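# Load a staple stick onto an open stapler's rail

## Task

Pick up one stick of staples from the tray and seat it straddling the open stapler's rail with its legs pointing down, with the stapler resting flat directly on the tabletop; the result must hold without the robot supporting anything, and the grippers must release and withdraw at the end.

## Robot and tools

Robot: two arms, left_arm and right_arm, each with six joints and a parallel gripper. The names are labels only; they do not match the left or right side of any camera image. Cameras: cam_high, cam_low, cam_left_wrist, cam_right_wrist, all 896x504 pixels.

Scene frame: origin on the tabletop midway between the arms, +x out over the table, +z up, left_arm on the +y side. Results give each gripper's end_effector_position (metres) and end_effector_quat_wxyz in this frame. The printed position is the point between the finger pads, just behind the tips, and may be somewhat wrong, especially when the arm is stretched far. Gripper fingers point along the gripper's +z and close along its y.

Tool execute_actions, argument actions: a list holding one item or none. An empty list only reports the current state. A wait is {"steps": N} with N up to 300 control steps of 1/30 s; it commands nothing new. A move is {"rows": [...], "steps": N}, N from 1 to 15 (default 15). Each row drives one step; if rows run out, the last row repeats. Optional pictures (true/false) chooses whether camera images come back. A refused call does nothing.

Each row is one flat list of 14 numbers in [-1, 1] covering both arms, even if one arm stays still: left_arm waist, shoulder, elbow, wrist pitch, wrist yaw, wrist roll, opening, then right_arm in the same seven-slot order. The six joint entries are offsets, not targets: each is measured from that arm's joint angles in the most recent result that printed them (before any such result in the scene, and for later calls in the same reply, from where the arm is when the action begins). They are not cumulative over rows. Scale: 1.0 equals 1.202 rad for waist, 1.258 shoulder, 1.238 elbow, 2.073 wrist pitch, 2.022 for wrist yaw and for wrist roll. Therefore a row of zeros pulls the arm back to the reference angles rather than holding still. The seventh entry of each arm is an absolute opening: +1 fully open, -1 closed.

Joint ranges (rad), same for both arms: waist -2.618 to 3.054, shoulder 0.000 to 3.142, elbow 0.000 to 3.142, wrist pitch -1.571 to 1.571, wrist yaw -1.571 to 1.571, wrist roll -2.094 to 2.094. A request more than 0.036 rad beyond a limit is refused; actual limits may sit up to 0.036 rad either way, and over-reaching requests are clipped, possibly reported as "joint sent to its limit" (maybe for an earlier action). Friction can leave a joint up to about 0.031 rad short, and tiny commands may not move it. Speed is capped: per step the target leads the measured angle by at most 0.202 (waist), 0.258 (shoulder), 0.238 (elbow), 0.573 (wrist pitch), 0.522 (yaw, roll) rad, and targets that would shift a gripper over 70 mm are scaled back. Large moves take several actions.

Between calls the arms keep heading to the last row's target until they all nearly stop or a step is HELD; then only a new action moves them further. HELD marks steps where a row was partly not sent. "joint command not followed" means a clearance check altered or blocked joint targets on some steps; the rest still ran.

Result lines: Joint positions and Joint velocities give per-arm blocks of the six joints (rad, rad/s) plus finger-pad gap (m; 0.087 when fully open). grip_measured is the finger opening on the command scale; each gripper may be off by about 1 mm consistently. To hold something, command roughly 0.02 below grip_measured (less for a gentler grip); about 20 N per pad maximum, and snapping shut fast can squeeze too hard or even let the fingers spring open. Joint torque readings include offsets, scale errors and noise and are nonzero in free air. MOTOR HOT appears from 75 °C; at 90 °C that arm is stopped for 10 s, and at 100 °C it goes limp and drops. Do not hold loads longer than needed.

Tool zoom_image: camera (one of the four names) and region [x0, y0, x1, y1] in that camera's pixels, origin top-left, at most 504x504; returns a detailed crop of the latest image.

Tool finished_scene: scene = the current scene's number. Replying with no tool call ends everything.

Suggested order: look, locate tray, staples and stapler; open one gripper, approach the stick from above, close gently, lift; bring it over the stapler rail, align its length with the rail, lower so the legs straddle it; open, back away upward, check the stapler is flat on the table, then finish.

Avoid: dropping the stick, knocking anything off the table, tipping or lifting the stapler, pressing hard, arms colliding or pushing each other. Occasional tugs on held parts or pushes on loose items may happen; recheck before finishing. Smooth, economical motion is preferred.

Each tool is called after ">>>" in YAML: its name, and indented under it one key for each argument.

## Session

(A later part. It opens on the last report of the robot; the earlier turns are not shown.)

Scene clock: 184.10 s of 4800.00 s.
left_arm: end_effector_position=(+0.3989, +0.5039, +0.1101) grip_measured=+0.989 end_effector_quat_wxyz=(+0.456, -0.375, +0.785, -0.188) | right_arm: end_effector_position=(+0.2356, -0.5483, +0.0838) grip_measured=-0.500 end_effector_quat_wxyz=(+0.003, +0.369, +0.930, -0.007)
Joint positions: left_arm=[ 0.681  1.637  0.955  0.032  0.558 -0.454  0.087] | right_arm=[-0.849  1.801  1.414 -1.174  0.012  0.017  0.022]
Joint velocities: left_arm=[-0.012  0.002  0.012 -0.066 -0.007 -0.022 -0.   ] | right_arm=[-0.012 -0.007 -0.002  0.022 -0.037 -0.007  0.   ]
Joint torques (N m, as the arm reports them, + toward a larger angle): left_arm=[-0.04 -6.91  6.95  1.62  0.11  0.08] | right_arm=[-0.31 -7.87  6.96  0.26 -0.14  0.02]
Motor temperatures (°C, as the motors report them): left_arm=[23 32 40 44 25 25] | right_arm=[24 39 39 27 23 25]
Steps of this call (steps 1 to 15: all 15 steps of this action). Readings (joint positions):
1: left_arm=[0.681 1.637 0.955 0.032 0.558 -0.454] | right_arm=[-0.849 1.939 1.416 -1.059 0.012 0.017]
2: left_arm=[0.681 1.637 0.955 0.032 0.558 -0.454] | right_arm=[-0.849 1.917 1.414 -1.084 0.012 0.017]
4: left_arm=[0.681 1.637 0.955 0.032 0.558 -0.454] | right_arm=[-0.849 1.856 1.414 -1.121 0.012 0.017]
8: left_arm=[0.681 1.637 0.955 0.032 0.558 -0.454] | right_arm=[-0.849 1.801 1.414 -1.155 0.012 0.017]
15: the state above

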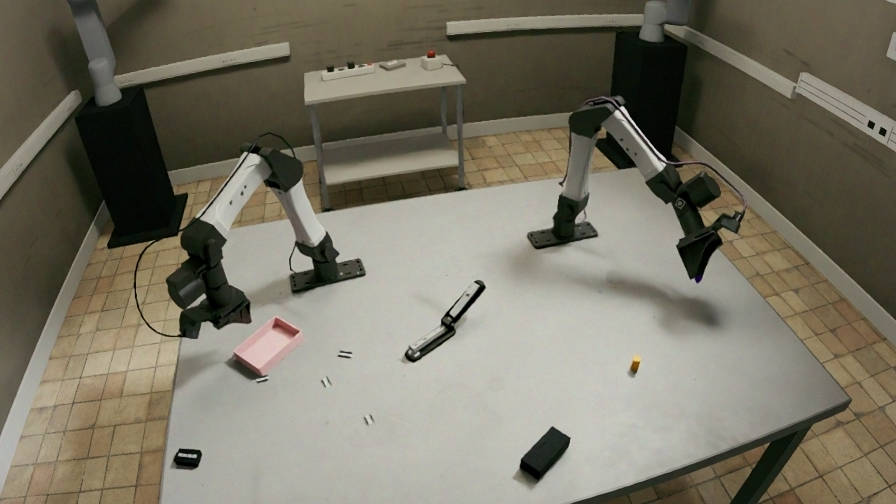

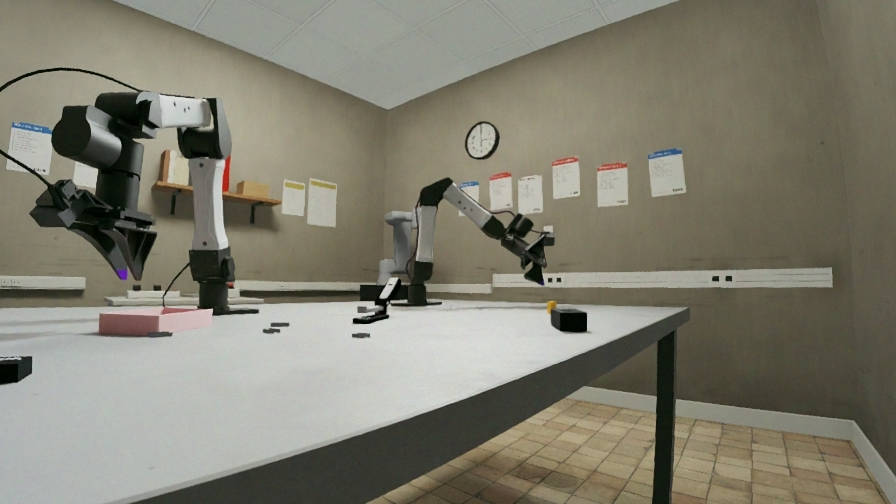

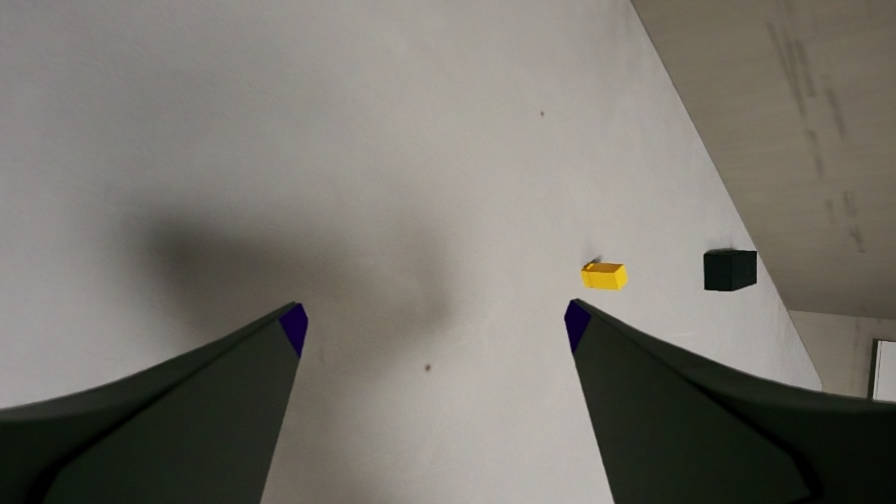

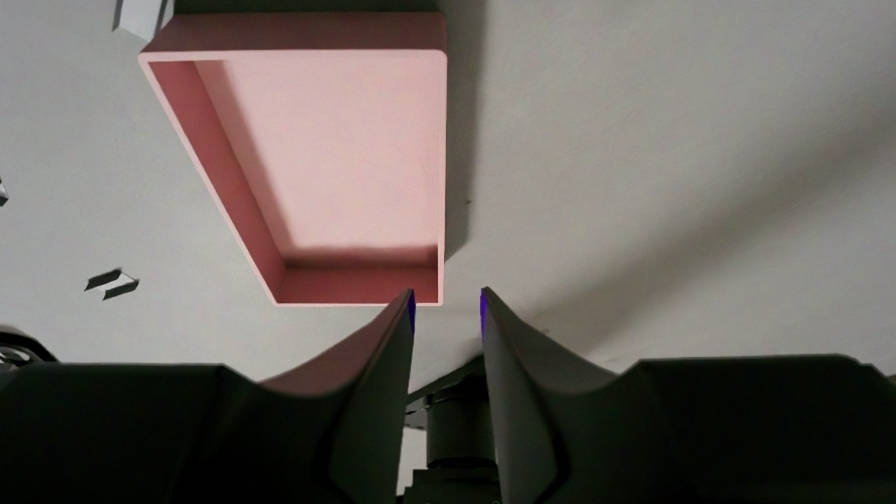

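>>> execute_actions:
  actions:
    - {"rows":[[0,0,0,0,0,0,1,0.58,0.1,0.3,-0.07,0,0,-0.4],[0,0,0,0,0,0,1,0.58,0.1,0.3,-0.07,0,0,-0.4],[0,0,0,0,0,0,1,0.58,0.1,0.3,-0.07,0,0,-0.4],[0,0,0,0,0,0,1,0.58,0.1,0.3,-0.07,0,0,-0.4],[0,0,0,0,0,0,1,0.58,0.1,0.3,-0.07,0,0,-0.4],[0,0,0,0,0,0,1,0.58,0.1,0.3,-0.07,0,0,-0.4],[0,0,0,0,0,0,1,0.58,0.1,0.3,-0.07,0,0,-0.4],[0,0,0,0,0,0,1,0.58,0.1,0.3,-0.07,0,0,-0.4],[0,0,0,0,0,0,1,0.58,0.3,0.45,-0.07,0,0,-0.4]],"steps":15}
  pictures: false

>>> execute_actions:
  actions:
    - {"steps":45}

Scene clock: 193.03 s of 4800.00 s.
left_arm: end_effector_position=(+0.3989, +0.5039, +0.1101) grip_measured=+0.989 end_effector_quat_wxyz=(+0.456, -0.375, +0.785, -0.188) | right_arm: end_effector_position=(+0.4174, -0.3544, +0.0816) grip_measured=-0.400 end_effector_quat_wxyz=(+0.030, +0.012, +0.999, -0.002)
Joint positions: left_arm=[ 0.681  1.637  0.955  0.032  0.558 -0.454  0.087] | right_arm=[-0.118  2.177  1.947 -1.281  0.004  0.018  0.026]
Joint velocities: left_arm=[-0.012  0.012  0.002 -0.081  0.022  0.051  0.   ] | right_arm=[ 0.212  0.598 -0.007 -0.139 -0.066  0.007 -0.001]
Joint torques (N m, as the arm reports them, + toward a larger angle): left_arm=[ 0.03 -6.97  7.    1.62  0.12  0.09] | right_arm=[ -4.12 -13.46   8.9    0.42   0.02   0.02]
Motor temperatures (°C, as the motors report them): left_arm=[23 32 40 44 25 25] | right_arm=[24 39 39 27 23 25]
Steps of this call (steps 1 to 15: the robot went on to your last target; steps 16 to 90: nothing new was sent; then 5.43 s passed at rest; steps 91 to 105: all 15 steps of this action). Readings (joint positions):
91: left_arm=[0.681 1.637 0.955 0.032 0.558 -0.454] | right_arm=[-0.829 1.822 1.454 -1.219 0.021 0.018]
92: left_arm=[0.681 1.637 0.955 0.032 0.558 -0.454] | right_arm=[-0.789 1.858 1.524 -1.255 0.026 0.018]
94: left_arm=[0.681 1.637 0.955 0.032 0.558 -0.454] | right_arm=[-0.678 1.912 1.650 -1.259 0.026 0.018]
98: left_arm=[0.681 1.637 0.955 0.032 0.558 -0.454] | right_arm=[-0.416 1.926 1.761 -1.258 0.025 0.018]
105: the state above

Scene clock: 194.53 s of 4800.00 s.
left_arm: end_effector_position=(+0.3989, +0.5039, +0.1101) grip_measured=+0.989 end_effector_quat_wxyz=(+0.456, -0.375, +0.785, -0.188) | right_arm: end_effector_position=(+0.4111, -0.3675, +0.0741) grip_measured=-0.400 end_effector_quat_wxyz=(+0.009, +0.029, +1.000, -0.003)
Joint positions: left_arm=[ 0.681  1.637  0.955  0.032  0.558 -0.454  0.087] | right_arm=[-0.15   2.198  1.947 -1.301  0.007  0.018  0.026]
Joint velocities: left_arm=[-0.007 -0.002 -0.012  0.007 -0.051 -0.095 -0.   ] | right_arm=[-0.017  0.012  0.012 -0.037 -0.007 -0.007  0.   ]
Joint torques (N m, as the arm reports them, + toward a larger angle): left_arm=[ 0.02 -6.95  6.91  1.6   0.1   0.07] | right_arm=[ -0.38 -12.48   8.86   0.28  -0.1    0.01]
Motor temperatures (°C, as the motors report them): left_arm=[23 32 40 44 25 25] | right_arm=[24 40 39 27 23 25]
Steps of this call (steps 1 to 30: the robot went on to your last target; steps 31 to 45: nothing new was sent). Readings (joint positions):
1: left_arm=[0.681 1.637 0.955 0.032 0.558 -0.454] | right_arm=[-0.115 2.192 1.947 -1.286 0.003 0.018]
2: left_arm=[0.681 1.637 0.955 0.032 0.558 -0.454] | right_arm=[-0.118 2.200 1.947 -1.290 0.003 0.018]
4: left_arm=[0.681 1.637 0.955 0.032 0.558 -0.454] | right_arm=[-0.132 2.200 1.947 -1.296 0.003 0.018]
8: left_arm=[0.681 1.637 0.955 0.032 0.558 -0.454] | right_arm=[-0.150 2.198 1.947 -1.299 0.006 0.018]
45: the state above
All arms were judged still, so your last target was given up. Only a new action makes them travel on or press farther. Fingers that are still opening or closing keep moving.

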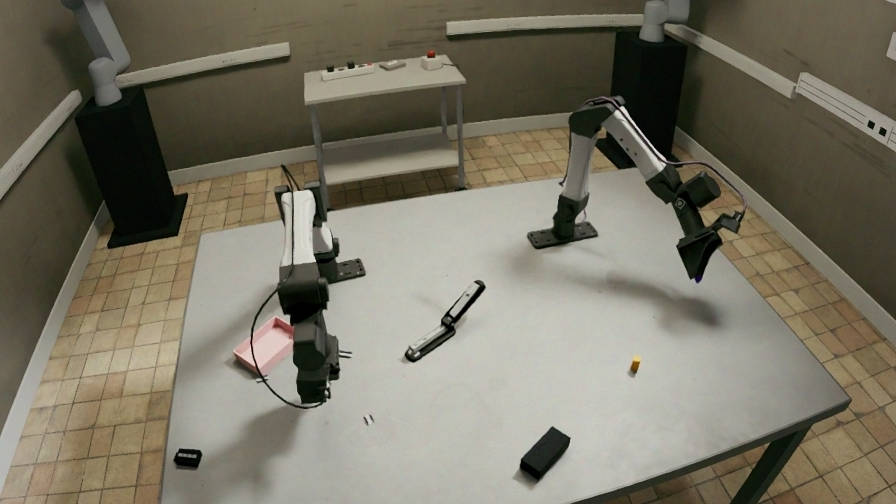

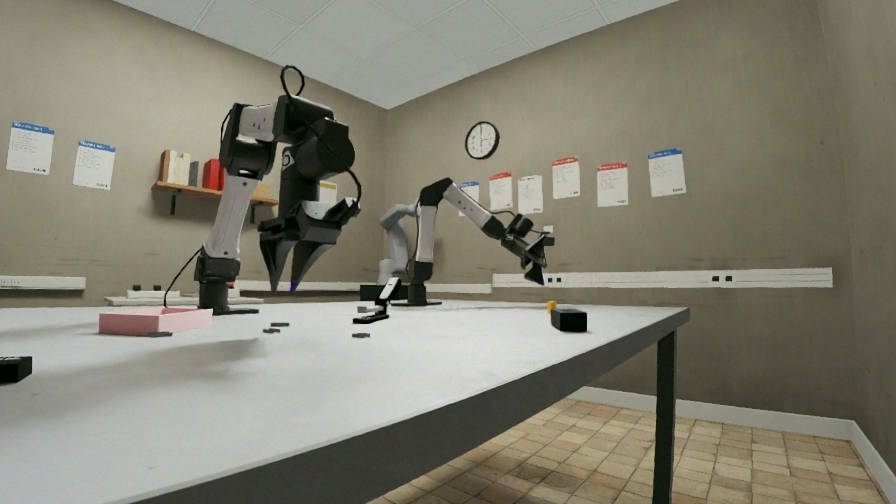

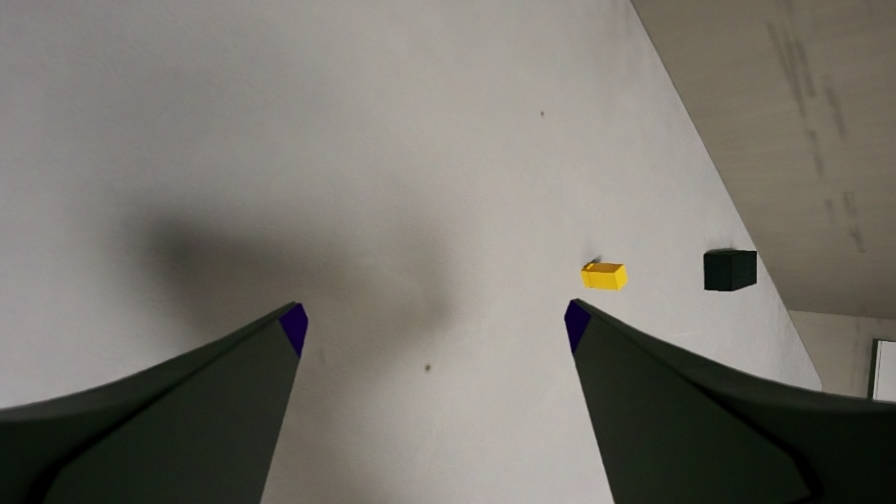

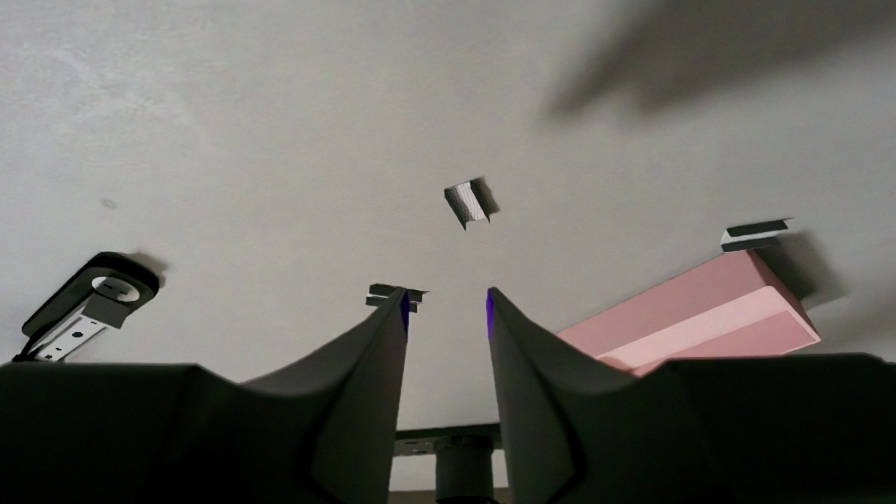

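>>> execute_actions:
  actions:
    - {"rows":[[0,0,0,0,0,0,1,-0.008,0.03,-0.11,0.085,0,-0.2,-0.4]],"steps":15}
  pictures: false

>>> execute_actions:
  actions:
    - {"steps":30}

Scene clock: 200.77 s of 4800.00 s.
left_arm: end_effector_position=(+0.3989, +0.5039, +0.1101) grip_measured=+0.989 end_effector_quat_wxyz=(+0.456, -0.375, +0.785, -0.188) | right_arm: end_effector_position=(+0.4139, -0.3835, +0.0258) grip_measured=-0.400 end_effector_quat_wxyz=(-0.001, -0.161, +0.987, -0.003)
Joint positions: left_arm=[ 0.681  1.637  0.955  0.032  0.558 -0.454  0.087] | right_arm=[-0.151  2.242  1.822 -1.151  0.007 -0.363  0.026]
Joint velocities: left_arm=[-0.002 -0.012  0.007 -0.066 -0.007 -0.066 -0.   ] | right_arm=[-0.007  0.002  0.012  0.11   0.066 -0.081 -0.001]
Joint torques (N m, as the arm reports them, + toward a larger angle): left_arm=[ 0.08 -6.91  7.    1.58  0.11  0.09] | right_arm=[ -1.02 -11.6    5.69   0.64  -0.18  -0.09]
Motor temperatures (°C, as the motors report them): left_arm=[23 33 41 44 25 25] | right_arm=[24 42 39 27 23 25]
Steps of this call (steps 1 to 90: nothing new was sent; then 2.73 s passed at rest; steps 91 to 105: all 15 steps of this action). Readings (joint positions):
91: left_arm=[0.681 1.637 0.955 0.032 0.558 -0.454] | right_arm=[-0.151 2.197 1.926 -1.276 0.007 -0.044]
92: left_arm=[0.681 1.637 0.955 0.032 0.558 -0.454] | right_arm=[-0.151 2.196 1.900 -1.244 0.007 -0.111]
94: left_arm=[0.681 1.637 0.955 0.032 0.558 -0.454] | right_arm=[-0.151 2.211 1.854 -1.206 0.007 -0.207]
98: left_arm=[0.681 1.637 0.955 0.032 0.558 -0.454] | right_arm=[-0.151 2.241 1.823 -1.177 0.007 -0.309]
105: the state above

Scene clock: 201.77 s of 4800.00 s.
left_arm: end_effector_position=(+0.3989, +0.5039, +0.1101) grip_measured=+0.989 end_effector_quat_wxyz=(+0.456, -0.375, +0.785, -0.188) | right_arm: end_effector_position=(+0.4155, -0.3841, +0.0256) grip_measured=-0.400 end_effector_quat_wxyz=(+0.002, -0.168, +0.986, -0.004)
Joint positions: left_arm=[ 0.681  1.637  0.955  0.032  0.558 -0.454  0.087] | right_arm=[-0.151  2.242  1.822 -1.145  0.007 -0.378  0.026]
Joint velocities: left_arm=[-0.007 -0.007  0.007 -0.066  0.022  0.051  0.002] | right_arm=[-0.002 -0.012 -0.002 -0.022  0.022 -0.007  0.   ]
Joint torques (N m, as the arm reports them, + toward a larger angle): left_arm=[-0.09 -6.91  7.04  1.57  0.14  0.09] | right_arm=[ -1.02 -11.55   5.71   0.68  -0.18  -0.08]
Motor temperatures (°C, as the motors report them): left_arm=[23 33 41 44 25 25] | right_arm=[24 42 39 27 23 25]
Steps of this call (steps 1 to 30: the robot went on to your last target). Readings (joint positions):
1: left_arm=[0.681 1.637 0.955 0.032 0.558 -0.454] | right_arm=[-0.151 2.242 1.822 -1.150 0.007 -0.366]
2: left_arm=[0.681 1.637 0.955 0.032 0.558 -0.454] | right_arm=[-0.151 2.242 1.822 -1.149 0.007 -0.368]
4: left_arm=[0.681 1.637 0.955 0.032 0.558 -0.454] | right_arm=[-0.151 2.242 1.822 -1.147 0.007 -0.372]
8: left_arm=[0.681 1.637 0.955 0.032 0.558 -0.454] | right_arm=[-0.151 2.242 1.822 -1.146 0.007 -0.375]
30: the state above
All arms were judged still, so your last target was given up. Only a new action makes them travel on or press farther. Fingers that are still opening or closing keep moving.

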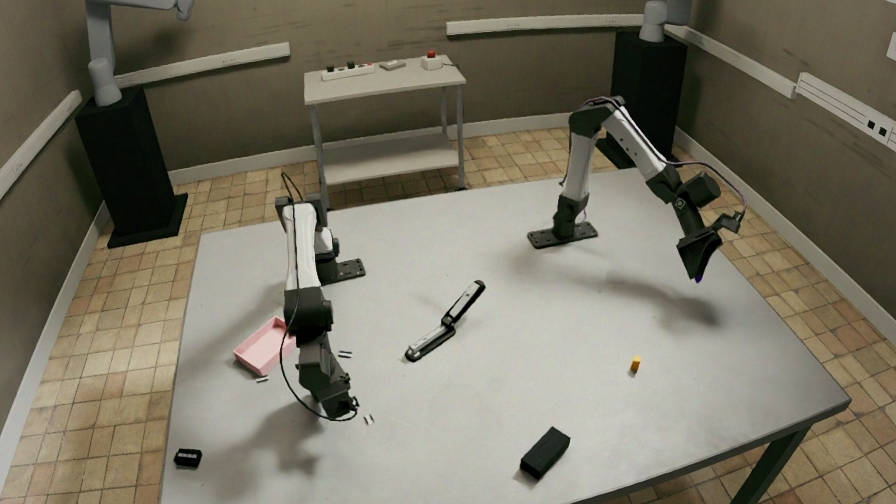

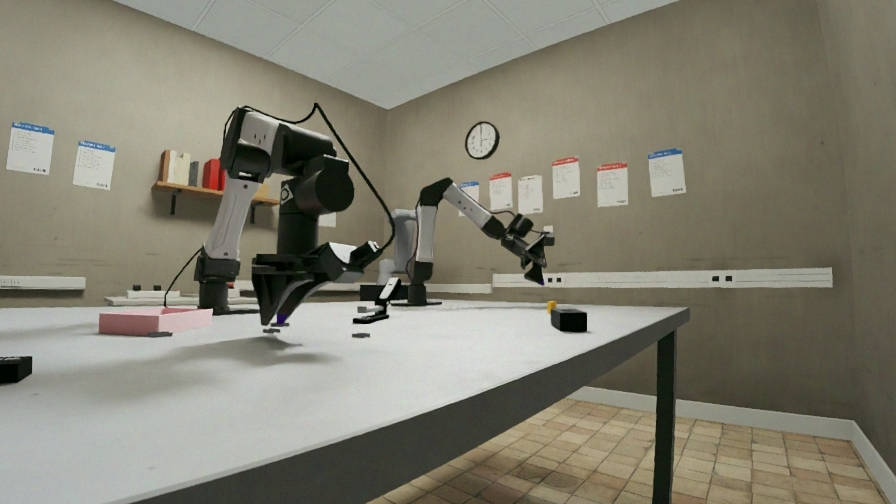

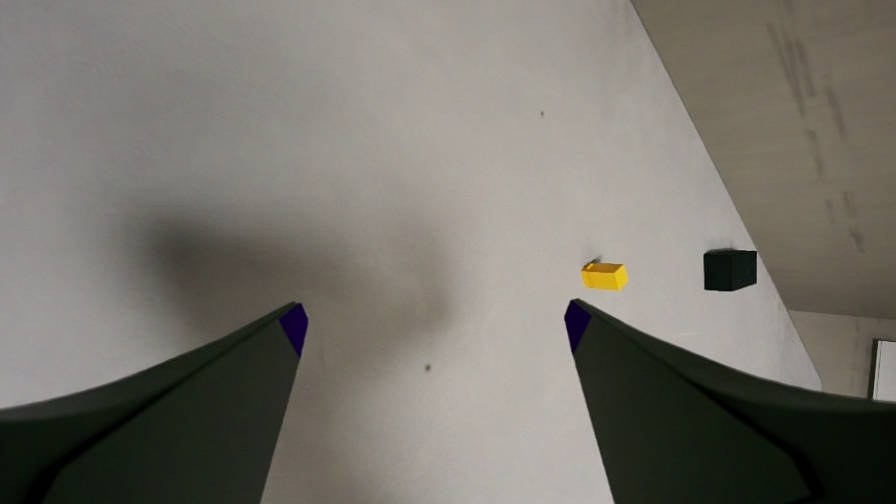

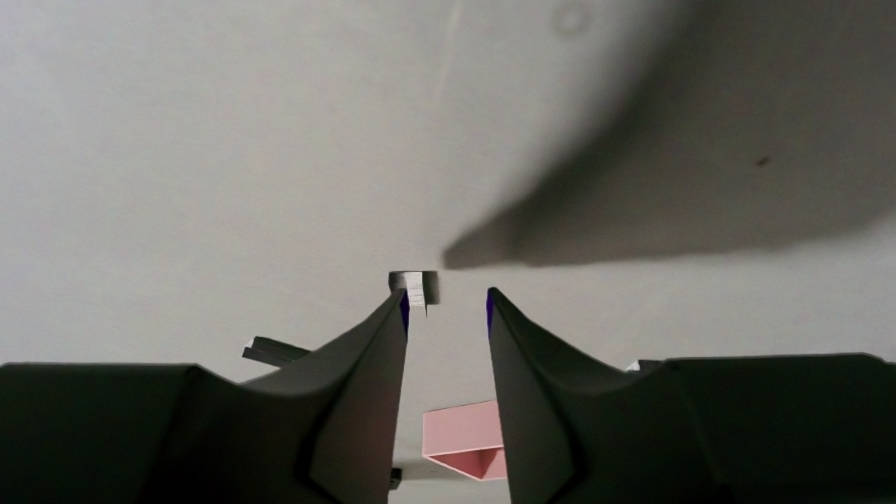

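>>> execute_actions:
  actions:
    - {"rows":[[0,0,0,0,0,0,1,0.032,0,0,-0.03,0,0,-0.4]],"steps":15}

Scene clock: 206.80 s of 4800.00 s.
left_arm: end_effector_position=(+0.3989, +0.5039, +0.1101) grip_measured=+0.989 end_effector_quat_wxyz=(+0.456, -0.375, +0.785, -0.188) | right_arm: end_effector_position=(+0.4058, -0.3696, +0.0274) grip_measured=-0.400 end_effector_quat_wxyz=(-0.019, -0.186, +0.982, -0.000)
Joint positions: left_arm=[ 0.681  1.637  0.955  0.032  0.558 -0.454  0.087] | right_arm=[-0.114  2.242  1.822 -1.188  0.007 -0.378  0.026]
Joint velocities: left_arm=[-0.002 -0.007  0.007  0.051  0.007 -0.081  0.   ] | right_arm=[ 0.002 -0.007 -0.027  0.022  0.007 -0.066 -0.   ]
Joint torques (N m, as the arm reports them, + toward a larger angle): left_arm=[-0.01 -6.91  6.97  1.6   0.11  0.08] | right_arm=[ -0.23 -11.05   6.58   0.15  -0.18   0.02]
Motor temperatures (°C, as the motors report them): left_arm=[23 33 41 44 25 25] | right_arm=[24 43 39 27 23 25]
Steps of this call (steps 1 to 90: nothing new was sent; then 1.53 s passed at rest; steps 91 to 105: all 15 steps of this action). Readings (joint positions):
91: left_arm=[0.681 1.637 0.955 0.032 0.558 -0.454] | right_arm=[-0.149 2.242 1.822 -1.149 0.007 -0.378]
92: left_arm=[0.681 1.637 0.955 0.032 0.558 -0.454] | right_arm=[-0.145 2.242 1.822 -1.156 0.007 -0.378]
94: left_arm=[0.681 1.637 0.955 0.032 0.558 -0.454] | right_arm=[-0.131 2.242 1.822 -1.169 0.007 -0.378]
98: left_arm=[0.681 1.637 0.955 0.032 0.558 -0.454] | right_arm=[-0.114 2.242 1.822 -1.182 0.007 -0.378]
105: the state above

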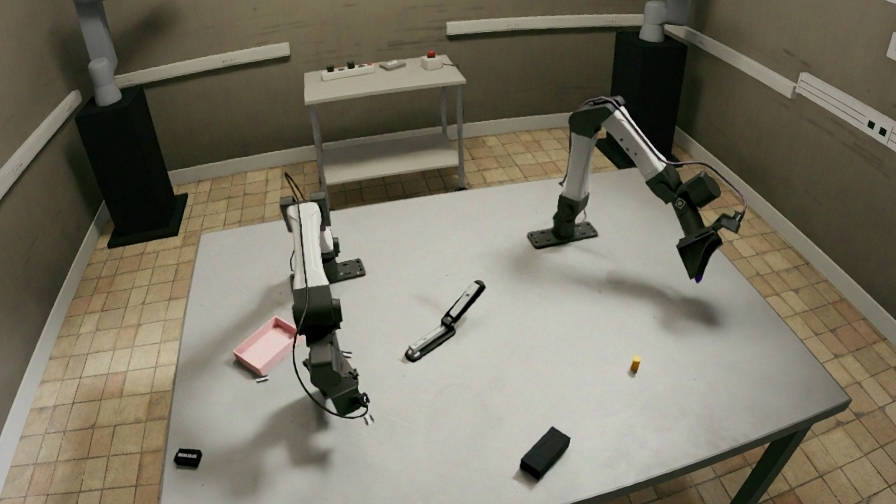

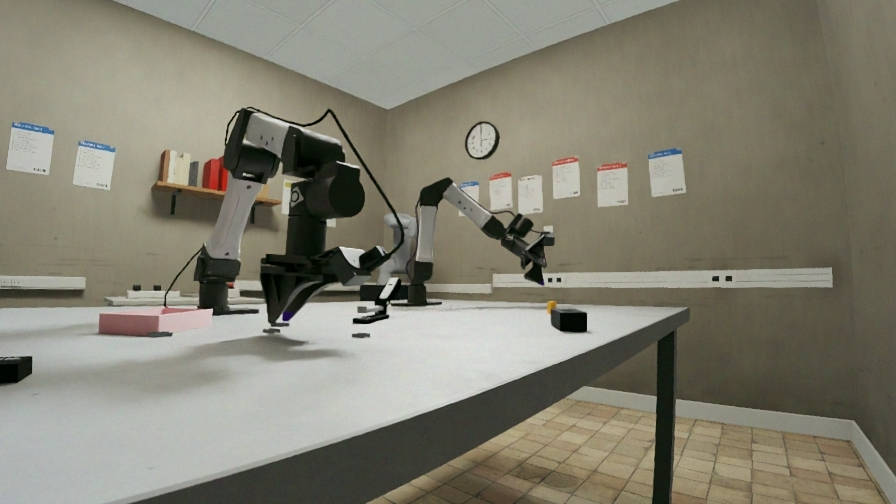

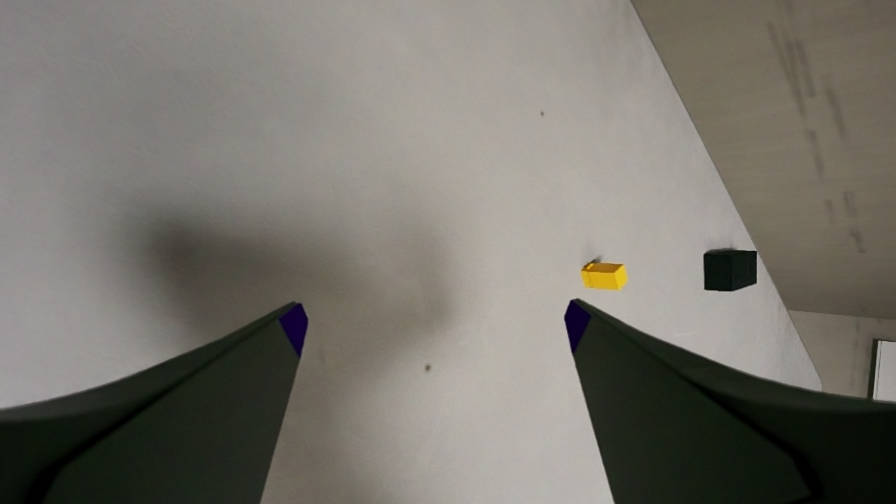

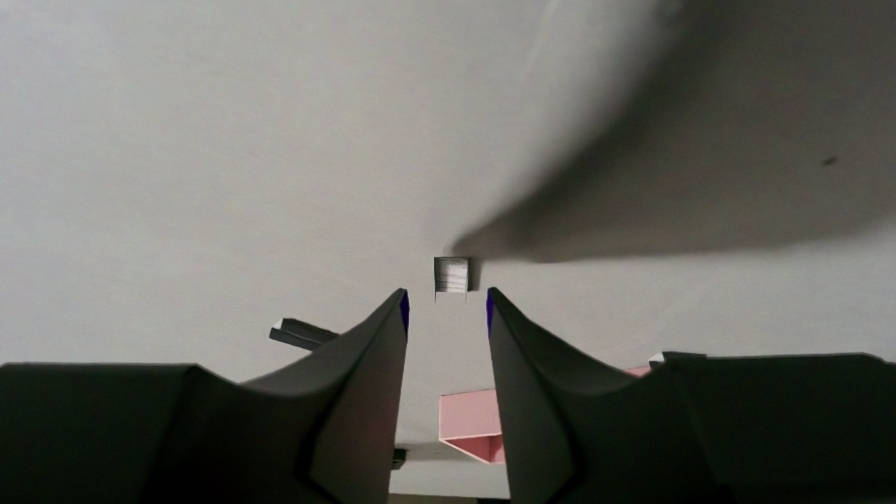

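>>> execute_actions:
  actions:
    - {"rows":[[0,0,0,0,0,0,1,0,0.05,0,0,0,0,-0.4]],"steps":15}
  pictures: false

>>> execute_actions:
  actions:
    - {"rows":[[0,0,0,0,0,0,1,0,0,0,0,0,0,-0.48],[0,0,0,0,0,0,1,0,0,0,0,0,0,-0.52],[0,0,0,0,0,0,1,0,0,0,0,0,0,-0.56],[0,0,0,0,0,0,1,0,0,0,0,0,0,-0.6],[0,0,0,0,0,0,1,0,0,0,0,0,0,-0.64],[0,0,0,0,0,0,1,0,0,0,0,0,0,-0.68],[0,0,0,0,0,0,1,0,0,0,0,0,0,-0.72],[0,0,0,0,0,0,1,0,0,0,0,0,0,-0.77]],"steps":15}

Scene clock: 217.90 s of 4800.00 s.
left_arm: end_effector_position=(+0.3989, +0.5039, +0.1101) grip_measured=+0.989 end_effector_quat_wxyz=(+0.456, -0.375, +0.785, -0.188) | right_arm: end_effector_position=(+0.4012, -0.3695, +0.0106) grip_measured=-0.400 end_effector_quat_wxyz=(-0.042, -0.187, +0.982, +0.004)
Joint positions: left_arm=[ 0.681  1.637  0.955  0.032  0.558 -0.454  0.087] | right_arm=[-0.113  2.289  1.823 -1.189  0.009 -0.378  0.026]
Joint velocities: left_arm=[-0.002  0.002  0.007  0.037  0.007  0.022 -0.002] | right_arm=[ 0.002  0.007  0.007  0.037  0.066  0.007 -0.   ]
Joint torques (N m, as the arm reports them, + toward a larger angle): left_arm=[ 0.   -6.94  6.97  1.59  0.13  0.08] | right_arm=[ -0.37 -10.05   6.45   0.26  -0.19   0.02]
Motor temperatures (°C, as the motors report them): left_arm=[23 33 41 44 25 25] | right_arm=[24 45 39 26 23 25]
Steps of this call (steps 1 to 15: the robot went on to your last target; steps 16 to 90: nothing new was sent; then 7.60 s passed at rest; steps 91 to 105: all 15 steps of this action). Readings (joint positions):
91: left_arm=[0.681 1.637 0.955 0.032 0.558 -0.454] | right_arm=[-0.114 2.246 1.822 -1.189 0.007 -0.378]
92: left_arm=[0.681 1.637 0.955 0.032 0.558 -0.454] | right_arm=[-0.114 2.252 1.822 -1.188 0.007 -0.378]
94: left_arm=[0.681 1.637 0.955 0.032 0.558 -0.454] | right_arm=[-0.114 2.274 1.822 -1.188 0.007 -0.378]
98: left_arm=[0.681 1.637 0.955 0.032 0.558 -0.454] | right_arm=[-0.113 2.289 1.823 -1.189 0.009 -0.378]
105: the state above

Scene clock: 218.40 s of 4800.00 s.
left_arm: end_effector_position=(+0.3989, +0.5039, +0.1101) grip_measured=+0.989 end_effector_quat_wxyz=(+0.456, -0.375, +0.785, -0.188) | right_arm: end_effector_position=(+0.4020, -0.3727, +0.0107) grip_measured=-0.744 end_effector_quat_wxyz=(-0.043, -0.187, +0.981, -0.005)
Joint positions: left_arm=[ 0.681  1.637  0.955  0.032  0.558 -0.454  0.087] | right_arm=[-0.113  2.289  1.823 -1.186  0.027 -0.378  0.011]
Joint velocities: left_arm=[-0.007 -0.012 -0.002 -0.037 -0.022 -0.007 -0.   ] | right_arm=[-0.022  0.012 -0.007  0.037  0.081 -0.037 -0.002]
Joint torques (N m, as the arm reports them, + toward a larger angle): left_arm=[ 0.01 -6.93  6.99  1.6   0.13  0.09] | right_arm=[ -0.28 -11.3    6.43   0.22  -0.34   0.03]
Motor temperatures (°C, as the motors report them): left_arm=[23 33 41 44 25 25] | right_arm=[24 45 39 26 23 25]
Steps of this call (steps 1 to 15: all 15 steps of this action). Readings (joint positions):
1: left_arm=[0.681 1.637 0.955 0.032 0.558 -0.454] | right_arm=[-0.113 2.289 1.823 -1.188 0.012 -0.378]
2: left_arm=[0.681 1.637 0.955 0.032 0.558 -0.454] | right_arm=[-0.113 2.289 1.823 -1.187 0.016 -0.378]
4: left_arm=[0.681 1.637 0.955 0.032 0.558 -0.454] | right_arm=[-0.113 2.289 1.823 -1.186 0.023 -0.378]
8: left_arm=[0.681 1.637 0.955 0.032 0.558 -0.454] | right_arm=[-0.113 2.289 1.823 -1.186 0.026 -0.378]
15: the state above

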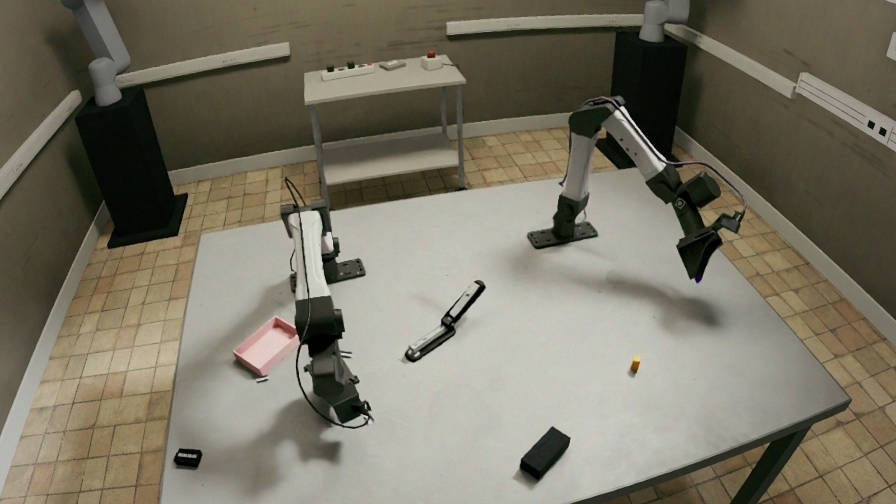

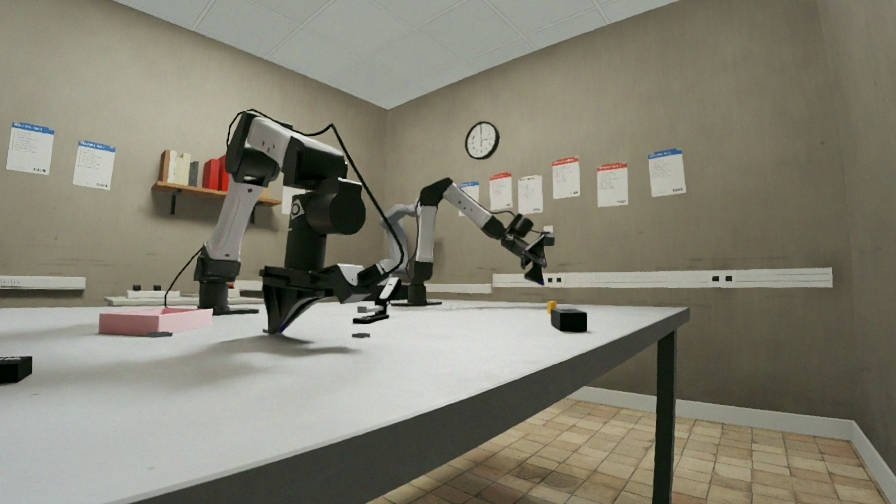

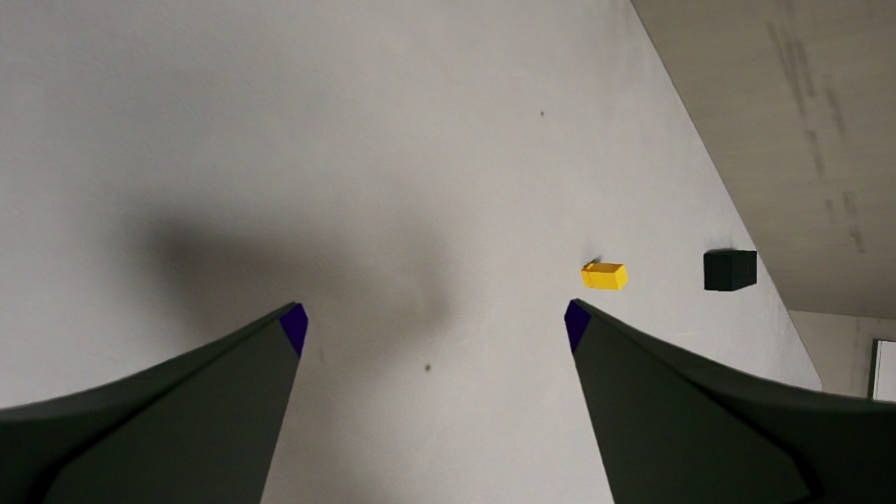

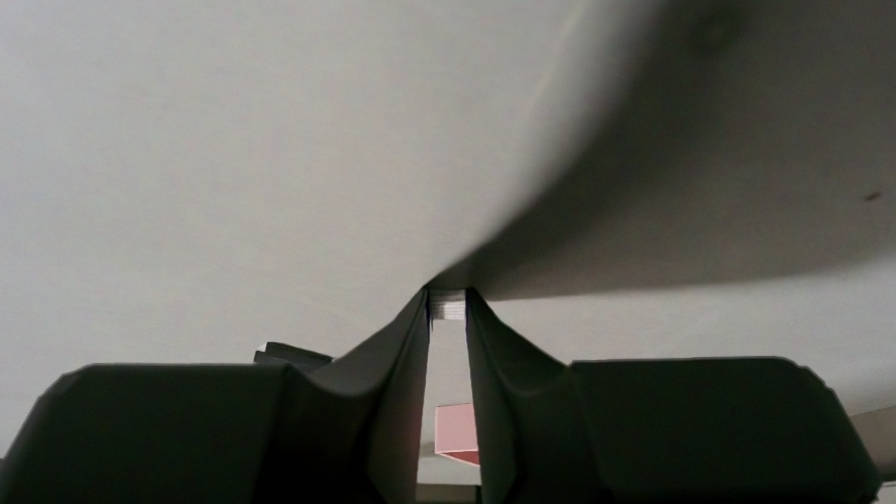

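>>> execute_actions:
  actions:
    - {"rows":[[0,0,0,0,0,0,1,0,-0.2,0,0,0,0,-0.77],[0,0,0,0,0,0,1,0,-0.2,0,0,0,0,-0.77],[0,0,0,0,0,0,1,0,-0.2,0,0,0,0,-0.77],[0,0,0,0,0,0,1,0,-0.2,0,0,0,0,-0.77],[0,0,0,0,0,0,1,0,-0.2,0,0,0,0,-0.77],[0,0,0,0,0,0,1,0,-0.47,-0.34,0.97,0,0.187,-0.77]],"steps":15}
  pictures: false

>>> execute_actions:
  actions:
    - {"steps":60}
  pictures: false

>>> execute_actions:
  actions:
    - {"rows":[[0,0,0,0,0,0,1,0,0,0,0.34,0,0,-0.77],[0,0,0,0,0,0,1,0,0,0,0.34,0,0,-0.77],[0,0,0,0,0,0,1,0,0,0,0.34,0,0,-0.77],[0,0,0,0,0,0,1,0,0,0,0.34,0,0,-0.77],[0,0,0,0,0,0,1,0,0,0,0.34,0,0,-0.77],[0,0,0,0,0,0,1,0,0,0,0.34,0,0,-0.77],[0,0,0,0,0,0,1,0,0,0,0.34,0,0,-0.77],[0,0,0,0,0,0,1,0,0.3,-0.25,0.34,0,0,-0.77]],"steps":15}
  pictures: false

>>> execute_actions:
  actions:
    - {"steps":50}

Scene clock: 229.03 s of 4800.00 s.
left_arm: end_effector_position=(+0.3989, +0.5039, +0.1101) grip_measured=+0.989 end_effector_quat_wxyz=(+0.456, -0.375, +0.785, -0.188) | right_arm: end_effector_position=(+0.5255, -0.3603, +0.2196) grip_measured=-0.743 end_effector_quat_wxyz=(+0.514, -0.019, +0.857, -0.028)
Joint positions: left_arm=[ 0.681  1.637  0.955  0.032  0.558 -0.454  0.087] | right_arm=[-0.113  1.69   1.443 -0.243  0.027 -0.062  0.011]
Joint velocities: left_arm=[-0.012  0.017 -0.007 -0.081  0.037  0.022 -0.   ] | right_arm=[-0.002 -0.017 -0.237  2.484  0.081  0.3    0.001]
Joint torques (N m, as the arm reports them, + toward a larger angle): left_arm=[ 0.02 -6.95  6.98  1.6   0.11  0.09] | right_arm=[-0.35 -7.69  6.84  2.39 -0.15  0.12]
Motor temperatures (°C, as the motors report them): left_arm=[23 33 41 44 25 25] | right_arm=[24 46 38 26 23 25]
Steps of this call (steps 1 to 15: the robot went on to your last target; steps 16 to 90: nothing new was sent; then 7.13 s passed at rest; steps 91 to 105: all 15 steps of this action). Readings (joint positions):
91: left_arm=[0.681 1.637 0.955 0.032 0.558 -0.454] | right_arm=[-0.113 2.272 1.818 -1.184 0.028 -0.378]
92: left_arm=[0.681 1.637 0.955 0.032 0.558 -0.454] | right_arm=[-0.113 2.245 1.809 -1.186 0.028 -0.378]
94: left_arm=[0.681 1.637 0.955 0.032 0.558 -0.454] | right_arm=[-0.113 2.163 1.808 -1.187 0.028 -0.378]
98: left_arm=[0.681 1.637 0.955 0.032 0.558 -0.454] | right_arm=[-0.113 1.871 1.591 -0.873 0.027 -0.208]
105: the state above

Scene clock: 231.03 s of 4800.00 s.
left_arm: end_effector_position=(+0.3989, +0.5039, +0.1101) grip_measured=+0.989 end_effector_quat_wxyz=(+0.456, -0.375, +0.785, -0.188) | right_arm: end_effector_position=(+0.5607, -0.3582, +0.4615) grip_measured=-0.743 end_effector_quat_wxyz=(+0.869, +0.010, +0.495, -0.012)
Joint positions: left_arm=[ 0.681  1.637  0.955  0.032  0.558 -0.454  0.087] | right_arm=[-0.113  1.69   1.428  0.799  0.027 -0.009  0.011]
Joint velocities: left_arm=[-0.012 -0.007  0.002  0.007 -0.007 -0.051  0.001] | right_arm=[ 0.012  0.002 -0.007 -0.022 -0.007  0.007 -0.001]
Joint torques (N m, as the arm reports them, + toward a larger angle): left_arm=[-0.07 -6.96  6.96  1.6   0.13  0.1 ] | right_arm=[-0.3  -7.26  5.64  2.05 -0.17  0.12]
Motor temperatures (°C, as the motors report them): left_arm=[23 33 41 44 25 25] | right_arm=[24 45 38 27 23 25]
Steps of this call (steps 1 to 45: the robot went on to your last target; steps 46 to 60: nothing new was sent). Readings (joint positions):
1: left_arm=[0.681 1.637 0.955 0.032 0.558 -0.454] | right_arm=[-0.113 1.690 1.436 -0.160 0.027 -0.054]
2: left_arm=[0.681 1.637 0.955 0.032 0.558 -0.454] | right_arm=[-0.113 1.690 1.432 -0.079 0.027 -0.047]
4: left_arm=[0.681 1.637 0.955 0.032 0.558 -0.454] | right_arm=[-0.113 1.690 1.428 0.077 0.027 -0.037]
8: left_arm=[0.681 1.637 0.955 0.032 0.558 -0.454] | right_arm=[-0.113 1.690 1.428 0.394 0.027 -0.024]
60: the state above
All arms were judged still, so your last target was given up. Only a new action makes them travel on or press farther. Fingers that are still opening or closing keep moving.

Scene clock: 231.53 s of 4800.00 s.
left_arm: end_effector_position=(+0.3989, +0.5039, +0.1101) grip_measured=+0.989 end_effector_quat_wxyz=(+0.456, -0.375, +0.785, -0.188) | right_arm: end_effector_position=(+0.5468, -0.3581, +0.4564) grip_measured=-0.743 end_effector_quat_wxyz=(+0.935, +0.012, +0.355, -0.010)
Joint positions: left_arm=[ 0.681  1.637  0.955  0.032  0.558 -0.454  0.087] | right_arm=[-0.113  1.827  1.299  1.372  0.027 -0.009  0.011]
Joint velocities: left_arm=[ 0.007  0.007 -0.007 -0.051 -0.051  0.081 -0.001] | right_arm=[-0.002  0.779 -0.515  0.3   -0.037 -0.007 -0.001]
Joint torques (N m, as the arm reports them, + toward a larger angle): left_arm=[ 0.05 -6.89  6.88  1.61  0.12  0.11] | right_arm=[-0.31 -6.79  5.17  1.36 -0.17  0.01]
Motor temperatures (°C, as the motors report them): left_arm=[23 33 41 44 25 25] | right_arm=[24 45 38 27 23 25]
Steps of this call (steps 1 to 15: all 15 steps of this action). Readings (joint positions):
1: left_arm=[0.681 1.637 0.955 0.032 0.558 -0.454] | right_arm=[-0.113 1.693 1.427 0.839 0.027 -0.009]
2: left_arm=[0.681 1.637 0.955 0.032 0.558 -0.454] | right_arm=[-0.113 1.698 1.427 0.899 0.027 -0.009]
4: left_arm=[0.681 1.637 0.955 0.032 0.558 -0.454] | right_arm=[-0.113 1.698 1.427 1.023 0.027 -0.009]
8: left_arm=[0.681 1.637 0.955 0.032 0.558 -0.454] | right_arm=[-0.113 1.702 1.420 1.263 0.027 -0.009]
15: the state above

Scene clock: 233.20 s of 4800.00 s.
left_arm: end_effector_position=(+0.3989, +0.5039, +0.1101) grip_measured=+0.989 end_effector_quat_wxyz=(+0.456, -0.375, +0.785, -0.188) | right_arm: end_effector_position=(+0.5986, -0.3583, +0.2581) grip_measured=-0.743 end_effector_quat_wxyz=(+0.861, +0.010, +0.508, -0.012)
Joint positions: left_arm=[ 0.681  1.637  0.955  0.032  0.558 -0.454  0.087] | right_arm=[-0.113  2.092  1.119  1.478  0.027 -0.009  0.011]
Joint velocities: left_arm=[-0.002 -0.012  0.002 -0.022  0.037 -0.051  0.   ] | right_arm=[-0.002 -0.017  0.012  0.037  0.007  0.022  0.   ]
Joint torques (N m, as the arm reports them, + toward a larger angle): left_arm=[ 0.07 -6.92  6.99  1.59  0.14  0.1 ] | right_arm=[ -0.28 -11.69   6.34   2.09  -0.17   0.02]
Motor temperatures (°C, as the motors report them): left_arm=[23 33 41 44 25 25] | right_arm=[24 46 38 27 23 25]
Steps of this call (steps 1 to 45: the robot went on to your last target; steps 46 to 50: nothing new was sent). Readings (joint positions):
1: left_arm=[0.681 1.637 0.955 0.032 0.558 -0.454] | right_arm=[-0.113 1.856 1.281 1.378 0.027 -0.009]
2: left_arm=[0.681 1.637 0.955 0.032 0.558 -0.454] | right_arm=[-0.113 1.886 1.262 1.384 0.027 -0.009]
4: left_arm=[0.681 1.637 0.955 0.032 0.558 -0.454] | right_arm=[-0.113 1.949 1.222 1.400 0.027 -0.009]
8: left_arm=[0.681 1.637 0.955 0.032 0.558 -0.454] | right_arm=[-0.113 2.065 1.138 1.426 0.027 -0.009]
50: the state above
All arms were judged still, so your last target was given up. Only a new action makes them travel on or press farther. Fingers that are still opening or closing keep moving.

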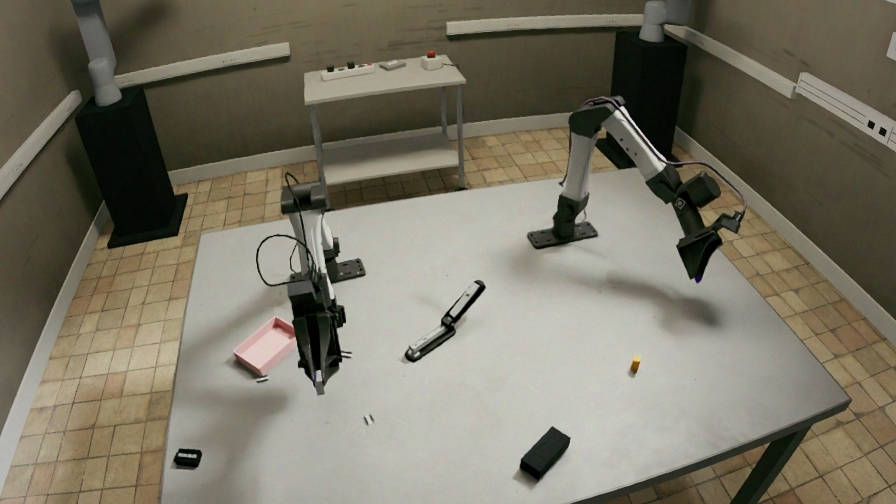

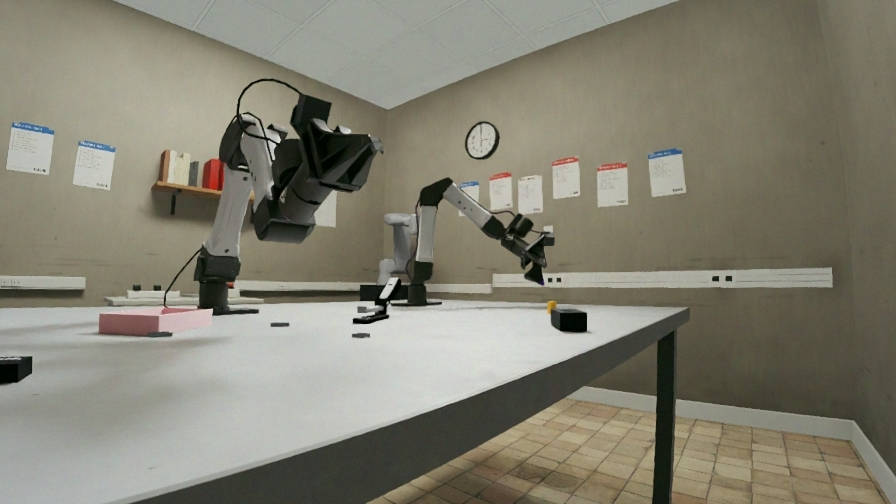

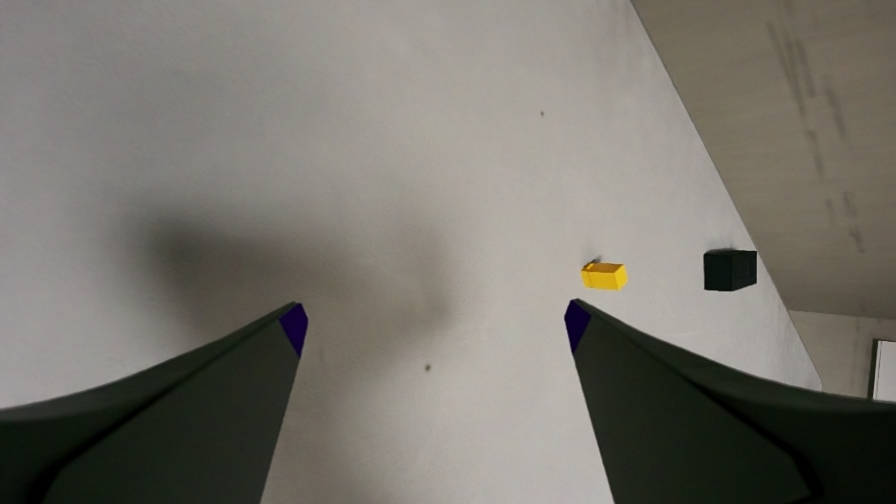

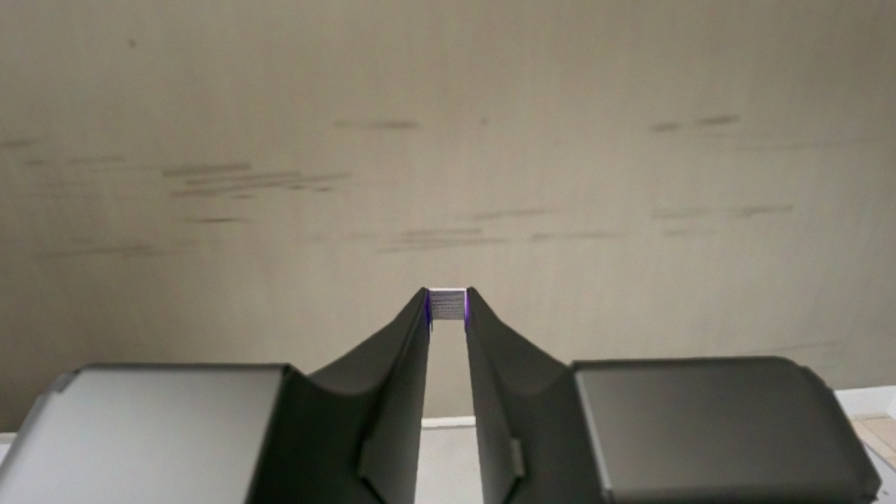

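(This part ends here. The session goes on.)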